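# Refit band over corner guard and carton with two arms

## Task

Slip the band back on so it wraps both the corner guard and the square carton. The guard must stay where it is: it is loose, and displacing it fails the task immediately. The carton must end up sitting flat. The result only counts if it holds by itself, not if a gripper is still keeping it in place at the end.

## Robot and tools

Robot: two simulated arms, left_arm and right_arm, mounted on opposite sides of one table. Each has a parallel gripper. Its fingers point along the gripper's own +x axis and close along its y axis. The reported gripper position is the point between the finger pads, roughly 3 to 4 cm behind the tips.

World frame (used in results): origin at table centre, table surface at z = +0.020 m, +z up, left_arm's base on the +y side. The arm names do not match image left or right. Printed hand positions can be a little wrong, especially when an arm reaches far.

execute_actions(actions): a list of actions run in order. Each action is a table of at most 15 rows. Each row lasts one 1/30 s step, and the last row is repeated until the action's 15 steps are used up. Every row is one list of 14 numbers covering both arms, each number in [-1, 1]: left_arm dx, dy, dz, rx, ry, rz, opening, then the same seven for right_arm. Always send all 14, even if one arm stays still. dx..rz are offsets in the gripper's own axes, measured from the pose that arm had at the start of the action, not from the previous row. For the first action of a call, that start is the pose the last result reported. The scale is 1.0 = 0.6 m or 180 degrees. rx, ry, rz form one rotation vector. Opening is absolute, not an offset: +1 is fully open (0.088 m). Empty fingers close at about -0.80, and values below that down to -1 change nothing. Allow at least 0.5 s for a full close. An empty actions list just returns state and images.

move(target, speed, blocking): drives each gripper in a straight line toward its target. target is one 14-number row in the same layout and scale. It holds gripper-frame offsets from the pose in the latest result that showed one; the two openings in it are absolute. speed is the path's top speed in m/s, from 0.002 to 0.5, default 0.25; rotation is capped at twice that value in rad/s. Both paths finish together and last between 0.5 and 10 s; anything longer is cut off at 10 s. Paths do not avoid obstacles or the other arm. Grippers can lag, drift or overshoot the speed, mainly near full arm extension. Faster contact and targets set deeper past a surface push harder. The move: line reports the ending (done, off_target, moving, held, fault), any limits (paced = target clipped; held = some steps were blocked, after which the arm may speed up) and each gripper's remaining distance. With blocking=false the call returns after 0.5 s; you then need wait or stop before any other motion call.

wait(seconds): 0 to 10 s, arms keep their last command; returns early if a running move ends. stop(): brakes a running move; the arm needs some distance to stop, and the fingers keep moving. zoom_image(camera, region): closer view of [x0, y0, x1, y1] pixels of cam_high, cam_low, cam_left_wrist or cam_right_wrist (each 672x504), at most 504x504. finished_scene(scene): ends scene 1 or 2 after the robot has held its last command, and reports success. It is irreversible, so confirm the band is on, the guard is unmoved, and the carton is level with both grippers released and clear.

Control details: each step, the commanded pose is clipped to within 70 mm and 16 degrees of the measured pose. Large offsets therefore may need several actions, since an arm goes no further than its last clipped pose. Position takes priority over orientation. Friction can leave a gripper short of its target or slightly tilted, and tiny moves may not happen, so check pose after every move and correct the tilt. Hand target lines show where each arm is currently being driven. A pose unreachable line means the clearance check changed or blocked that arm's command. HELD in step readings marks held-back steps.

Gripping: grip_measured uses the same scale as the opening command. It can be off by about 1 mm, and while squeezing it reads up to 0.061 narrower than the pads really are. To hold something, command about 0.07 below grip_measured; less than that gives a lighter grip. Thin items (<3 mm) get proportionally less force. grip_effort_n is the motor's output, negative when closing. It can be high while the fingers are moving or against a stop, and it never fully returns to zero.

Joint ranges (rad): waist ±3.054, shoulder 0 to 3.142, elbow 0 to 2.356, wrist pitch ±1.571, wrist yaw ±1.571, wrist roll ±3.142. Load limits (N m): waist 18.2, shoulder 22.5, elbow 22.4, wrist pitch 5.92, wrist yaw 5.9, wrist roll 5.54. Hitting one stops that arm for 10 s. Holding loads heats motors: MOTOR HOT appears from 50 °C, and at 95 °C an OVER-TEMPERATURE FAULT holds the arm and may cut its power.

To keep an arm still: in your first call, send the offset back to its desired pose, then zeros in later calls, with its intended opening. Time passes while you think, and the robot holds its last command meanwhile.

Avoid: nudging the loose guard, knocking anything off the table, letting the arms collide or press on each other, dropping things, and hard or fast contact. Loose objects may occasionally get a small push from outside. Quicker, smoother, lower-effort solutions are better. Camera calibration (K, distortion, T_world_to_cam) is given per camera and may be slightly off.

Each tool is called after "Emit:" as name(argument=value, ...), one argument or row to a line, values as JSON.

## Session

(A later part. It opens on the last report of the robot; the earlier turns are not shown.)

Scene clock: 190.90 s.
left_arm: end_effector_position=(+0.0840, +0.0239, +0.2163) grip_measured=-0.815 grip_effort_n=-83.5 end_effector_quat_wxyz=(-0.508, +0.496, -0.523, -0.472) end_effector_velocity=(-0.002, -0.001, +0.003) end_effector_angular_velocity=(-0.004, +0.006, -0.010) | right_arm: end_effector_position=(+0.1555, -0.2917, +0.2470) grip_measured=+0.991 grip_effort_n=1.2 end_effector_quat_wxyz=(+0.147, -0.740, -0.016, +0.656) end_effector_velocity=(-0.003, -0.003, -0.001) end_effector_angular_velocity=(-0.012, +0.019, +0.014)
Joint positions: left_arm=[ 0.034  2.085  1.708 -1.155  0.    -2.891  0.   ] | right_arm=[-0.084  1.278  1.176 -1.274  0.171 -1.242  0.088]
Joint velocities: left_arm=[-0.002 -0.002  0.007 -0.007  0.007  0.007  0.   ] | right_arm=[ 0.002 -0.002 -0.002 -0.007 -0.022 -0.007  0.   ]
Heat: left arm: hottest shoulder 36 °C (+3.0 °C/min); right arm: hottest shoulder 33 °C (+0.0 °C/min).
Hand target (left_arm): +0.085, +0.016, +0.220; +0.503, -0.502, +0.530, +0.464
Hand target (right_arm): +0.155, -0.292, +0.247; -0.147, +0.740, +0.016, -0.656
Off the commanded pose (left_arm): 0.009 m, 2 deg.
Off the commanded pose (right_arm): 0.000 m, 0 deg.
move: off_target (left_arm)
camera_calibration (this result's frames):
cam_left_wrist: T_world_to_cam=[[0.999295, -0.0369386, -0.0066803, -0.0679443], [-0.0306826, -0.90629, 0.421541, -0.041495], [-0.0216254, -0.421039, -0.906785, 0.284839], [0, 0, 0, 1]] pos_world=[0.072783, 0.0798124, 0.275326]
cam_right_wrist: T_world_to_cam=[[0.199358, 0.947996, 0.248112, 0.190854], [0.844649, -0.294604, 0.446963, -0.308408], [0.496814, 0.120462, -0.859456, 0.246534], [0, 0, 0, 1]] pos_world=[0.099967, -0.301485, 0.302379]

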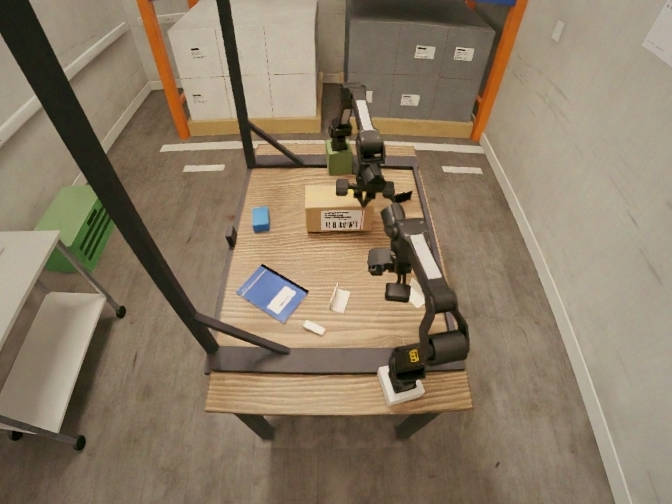

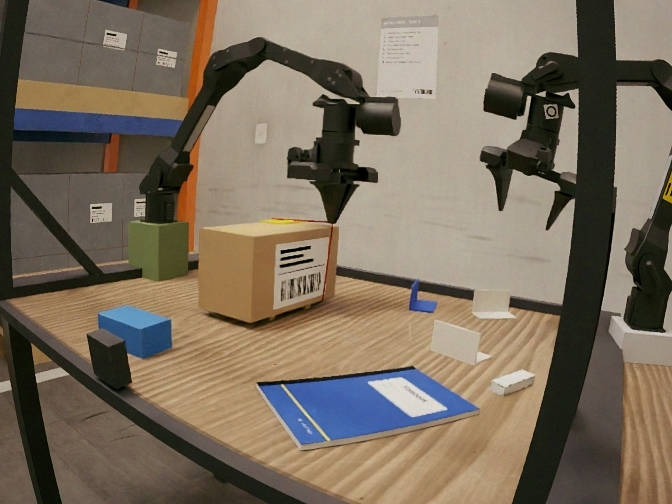

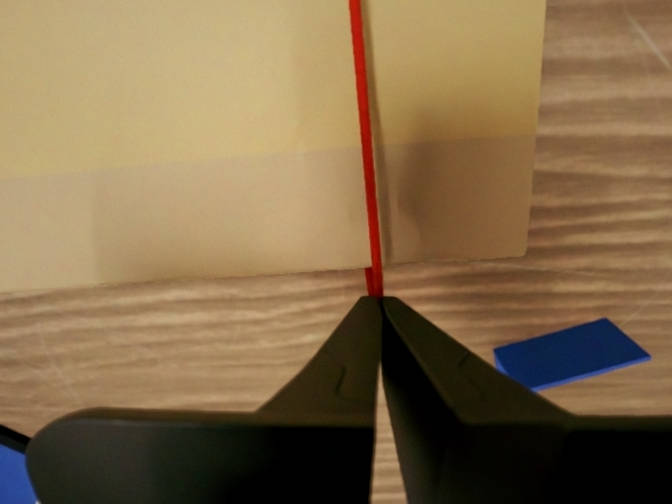

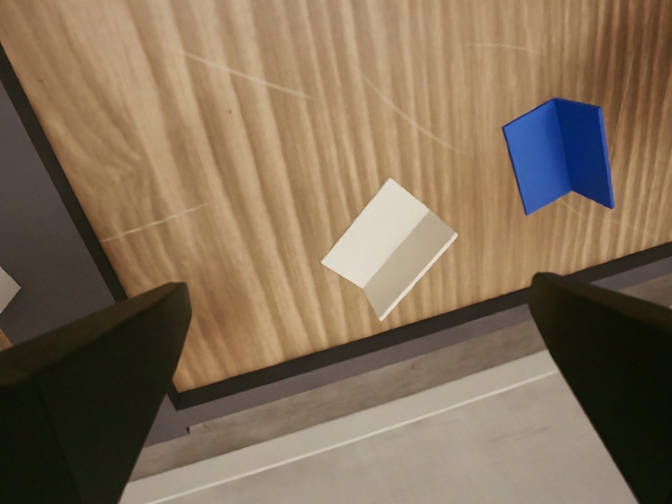

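Emit:
execute_actions(
  actions=[
    [[0.02,-0.007,0,0,0,0,-0.95,0,0,0,0,0,0,1]],
  ],
)

Scene clock: 196.73 s.
left_arm: end_effector_position=(+0.0874, +0.0258, +0.2065) grip_measured=-0.815 grip_effort_n=-83.5 end_effector_quat_wxyz=(-0.508, +0.495, -0.520, -0.475) end_effector_velocity=(-0.001, +0.004, +0.001) end_effector_angular_velocity=(+0.018, -0.004, +0.005) | right_arm: end_effector_position=(+0.1555, -0.2917, +0.2470) grip_measured=+0.991 grip_effort_n=1.2 end_effector_quat_wxyz=(+0.147, -0.740, -0.016, +0.656) end_effector_velocity=(+0.001, -0.005, -0.002) end_effector_angular_velocity=(-0.031, -0.002, +0.015)
Joint positions: left_arm=[ 0.044  2.091  1.679 -1.125  0.    -2.886  0.   ] | right_arm=[-0.084  1.278  1.176 -1.274  0.171 -1.242  0.088]
Joint velocities: left_arm=[-0.002 -0.002  0.002 -0.022 -0.007 -0.007  0.   ] | right_arm=[-0.007  0.002 -0.002 -0.022 -0.007 -0.022 -0.   ]
Heat: left arm: hottest shoulder 37 °C (+4.1 °C/min); right arm: hottest shoulder 33 °C (+0.0 °C/min).
Hand target (left_arm): +0.088, +0.023, +0.204; +0.508, -0.496, +0.523, +0.472
Hand target (right_arm): +0.155, -0.292, +0.247; -0.147, +0.740, +0.016, -0.656
Off the commanded pose (left_arm): 0.004 m, 0 deg.
Off the commanded pose (right_arm): 0.000 m, 0 deg.
Step readings (end_effector_position):
0: left_arm (+0.0840, +0.0238, +0.2164) | right_arm (+0.1555, -0.2917, +0.2470)
1: left_arm (+0.0841, +0.0240, +0.2154) | right_arm (+0.1555, -0.2917, +0.2470)
2: left_arm (+0.0846, +0.0240, +0.2139) | right_arm (+0.1555, -0.2917, +0.2470)
4: left_arm (+0.0860, +0.0249, +0.2108) | right_arm (+0.1555, -0.2917, +0.2470)
8: left_arm (+0.0874, +0.0260, +0.2067) | right_arm (+0.1555, -0.2917, +0.2470)
15: end_effector_position above
camera_calibration (this result's frames):
cam_left_wrist: T_world_to_cam=[[0.999446, -0.0323169, -0.00789666, -0.0712433], [-0.0261027, -0.908941, 0.416106, -0.0347077], [-0.0206248, -0.41567, -0.909282, 0.2771], [0, 0, 0, 1]] pos_world=[0.076013, 0.0813323, 0.265841]
cam_right_wrist: T_world_to_cam=[[0.199358, 0.947996, 0.248112, 0.190854], [0.844649, -0.294604, 0.446963, -0.308408], [0.496814, 0.120462, -0.859456, 0.246534], [0, 0, 0, 1]] pos_world=[0.099967, -0.301485, 0.302379]

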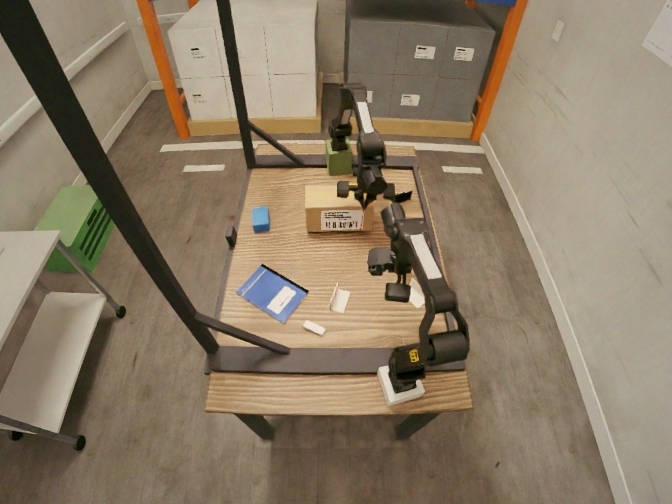

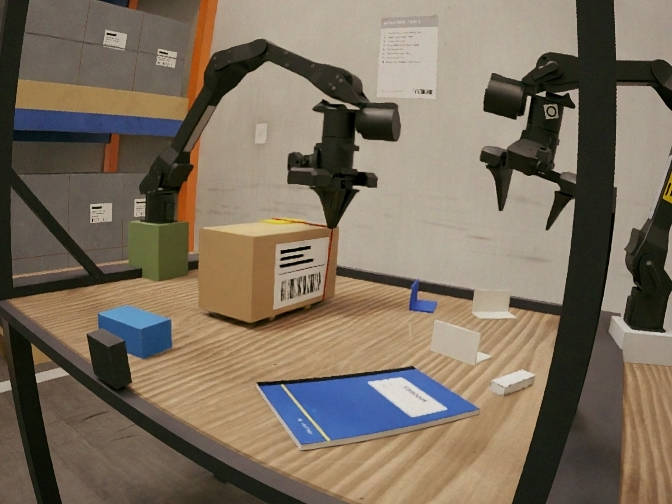

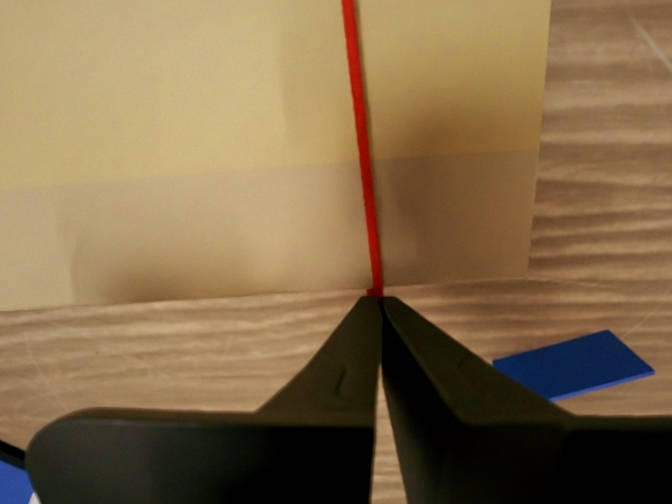

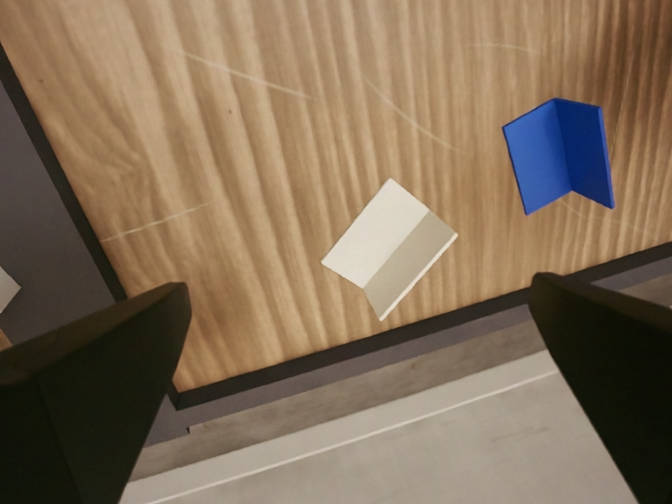

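Emit:
execute_actions(
  actions=[
    [[0,0,0,0,0,0,-0.75,0,0,0,0,0,0,1]],
    [[0,0,0,0,0,0,-0.55,0,0,0,0,0,0,1]],
    [[-0.08,0,0,0,0,0,-0.4,0,0,0,0,0,0,1]],
    [[-0.1,0.03,0.08,0,0,0,0.6,0,0,0,0,0,0,1]],
  ],
)

Emit:
zoom_image(
  camera="cam_high",
  region=[280,150,400,250],
)

Scene clock: 205.27 s.
left_arm: end_effector_position=(+0.0716, +0.0777, +0.3133) grip_measured=+0.591 grip_effort_n=16.5 end_effector_quat_wxyz=(-0.507, +0.496, -0.522, -0.473) end_effector_velocity=(-0.003, +0.007, +0.001) end_effector_angular_velocity=(+0.030, +0.013, +0.005) | right_arm: end_effector_position=(+0.1555, -0.2917, +0.2470) grip_measured=+0.991 grip_effort_n=1.2 end_effector_quat_wxyz=(+0.147, -0.740, -0.016, +0.656) end_effector_velocity=(+0.000, -0.006, -0.000) end_effector_angular_velocity=(-0.019, +0.003, +0.006)
Joint positions: left_arm=[ 0.029  1.86   1.777 -1.448  0.    -2.898  0.068] | right_arm=[-0.084  1.278  1.176 -1.274  0.171 -1.242  0.088]
Joint velocities: left_arm=[-0.002 -0.002  0.002 -0.037  0.007 -0.007  0.003] | right_arm=[-0.002 -0.007 -0.002 -0.022 -0.007 -0.007 -0.   ]
Heat: left arm: hottest shoulder 38 °C (+6.1 °C/min); right arm: hottest shoulder 33 °C (+0.0 °C/min).
Hand target (left_arm): +0.071, +0.079, +0.311; +0.508, -0.494, +0.520, +0.477
Hand target (right_arm): +0.155, -0.292, +0.247; -0.147, +0.740, +0.016, -0.656
Off the commanded pose (left_arm): 0.003 m, 1 deg.
Off the commanded pose (right_arm): 0.000 m, 0 deg.
Step readings (end_effector_position; steps 1 to 15: 1st action; 16 to 30: 2nd action; 31 to 45: 3rd action; 46 to 60: 4th action):
0: left_arm (+0.0874, +0.0258, +0.2064) | right_arm (+0.1555, -0.2917, +0.2470)
1: left_arm (+0.0874, +0.0258, +0.2064) | right_arm (+0.1555, -0.2917, +0.2470)
2: left_arm (+0.0874, +0.0261, +0.2063) | right_arm (+0.1555, -0.2917, +0.2470)
4: left_arm (+0.0873, +0.0266, +0.2063) | right_arm (+0.1555, -0.2917, +0.2470)
8: left_arm (+0.0874, +0.0258, +0.2063) | right_arm (+0.1555, -0.2917, +0.2470)
15: left_arm (+0.0874, +0.0258, +0.2063) | right_arm (+0.1555, -0.2917, +0.2470)
16: left_arm (+0.0874, +0.0258, +0.2063) | right_arm (+0.1555, -0.2917, +0.2470)
17: left_arm (+0.0874, +0.0258, +0.2063) | right_arm (+0.1555, -0.2917, +0.2470)
19: left_arm (+0.0874, +0.0258, +0.2063) | right_arm (+0.1555, -0.2917, +0.2470)
23: left_arm (+0.0874, +0.0258, +0.2063) | right_arm (+0.1555, -0.2917, +0.2470)
30: left_arm (+0.0874, +0.0258, +0.2063) | right_arm (+0.1555, -0.2917, +0.2470)
31: left_arm (+0.0872, +0.0271, +0.2096) | right_arm (+0.1555, -0.2917, +0.2470)
32: left_arm (+0.0865, +0.0303, +0.2154) | right_arm (+0.1555, -0.2917, +0.2470)
34: left_arm (+0.0863, +0.0313, +0.2272) | right_arm (+0.1555, -0.2917, +0.2470)
38: left_arm (+0.0872, +0.0268, +0.2498) | right_arm (+0.1555, -0.2917, +0.2470)
45: left_arm (+0.0869, +0.0284, +0.2525) | right_arm (+0.1555, -0.2917, +0.2470)
46: left_arm (+0.0863, +0.0304, +0.2571) | right_arm (+0.1555, -0.2917, +0.2470)
47: left_arm (+0.0838, +0.0409, +0.2608) | right_arm (+0.1555, -0.2917, +0.2470)
49: left_arm (+0.0779, +0.0612, +0.2742) | right_arm (+0.1555, -0.2917, +0.2470)
53: left_arm (+0.0726, +0.0739, +0.3080) | right_arm (+0.1555, -0.2917, +0.2470)
60: end_effector_position above
camera_calibration (this result's frames):
cam_left_wrist: T_world_to_cam=[[0.999348, -0.0354196, -0.00695866, -0.0530087], [-0.0291866, -0.906314, 0.421595, -0.034032], [-0.0212395, -0.421117, -0.906757, 0.395155], [0, 0, 0, 1]] pos_world=[0.0603737, 0.133685, 0.372288]
cam_right_wrist: T_world_to_cam=[[0.199358, 0.947996, 0.248112, 0.190854], [0.844649, -0.294604, 0.446963, -0.308408], [0.496814, 0.120462, -0.859456, 0.246534], [0, 0, 0, 1]] pos_world=[0.099967, -0.301485, 0.302379]

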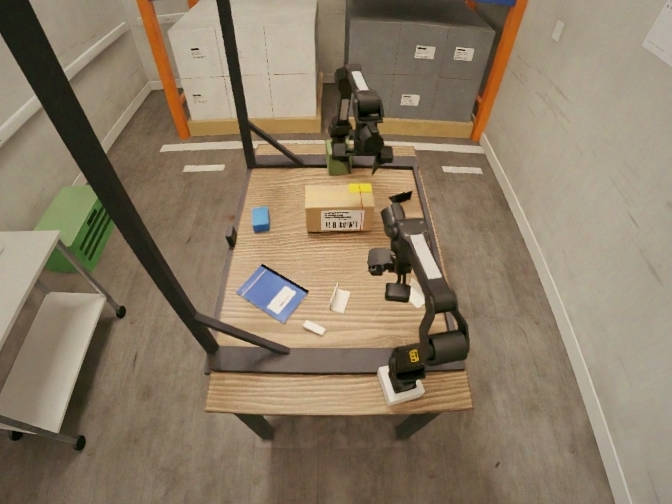

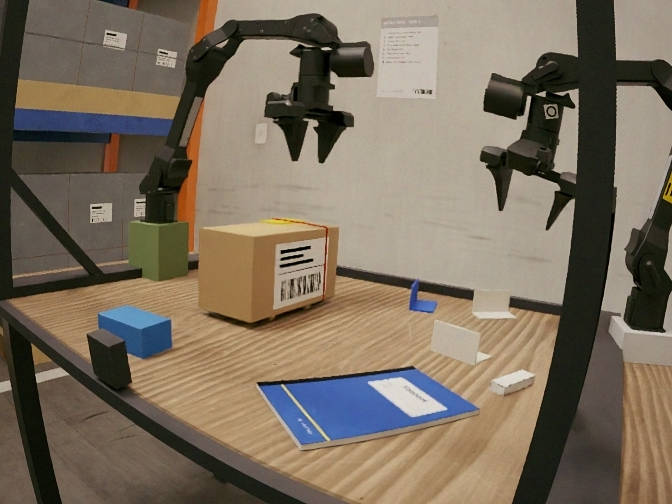

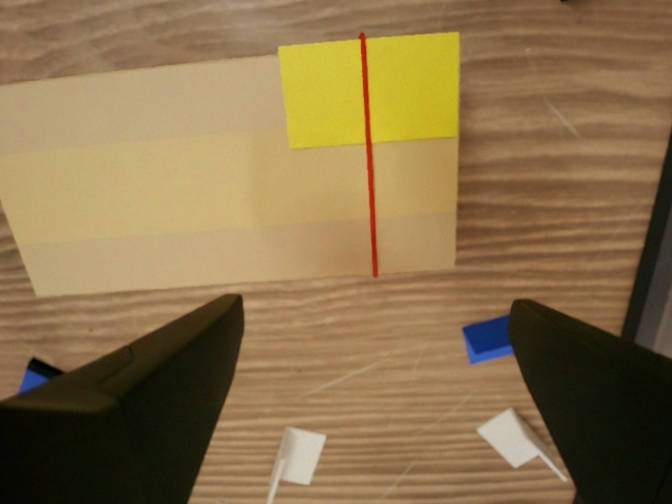

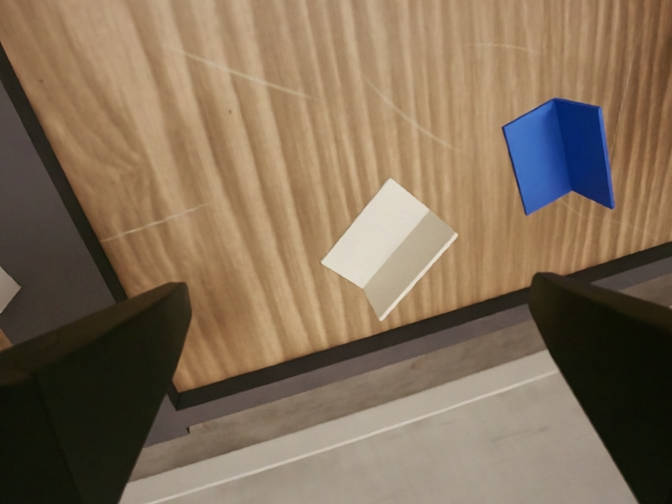

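Region (280, 150, 400, 250) of cam_high's 672x504 image, scaled by 4.200, with more detail than that image has.

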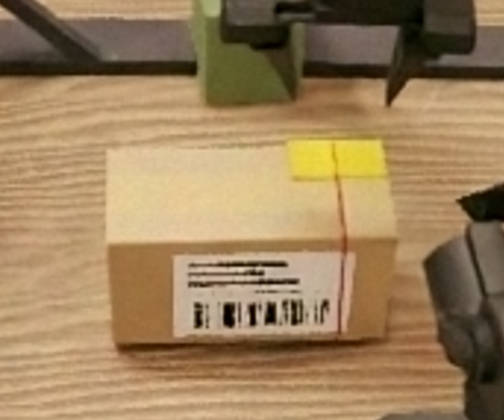

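Emit:
finished_scene(
  scene=2,
)

The scene is finished: the task was done.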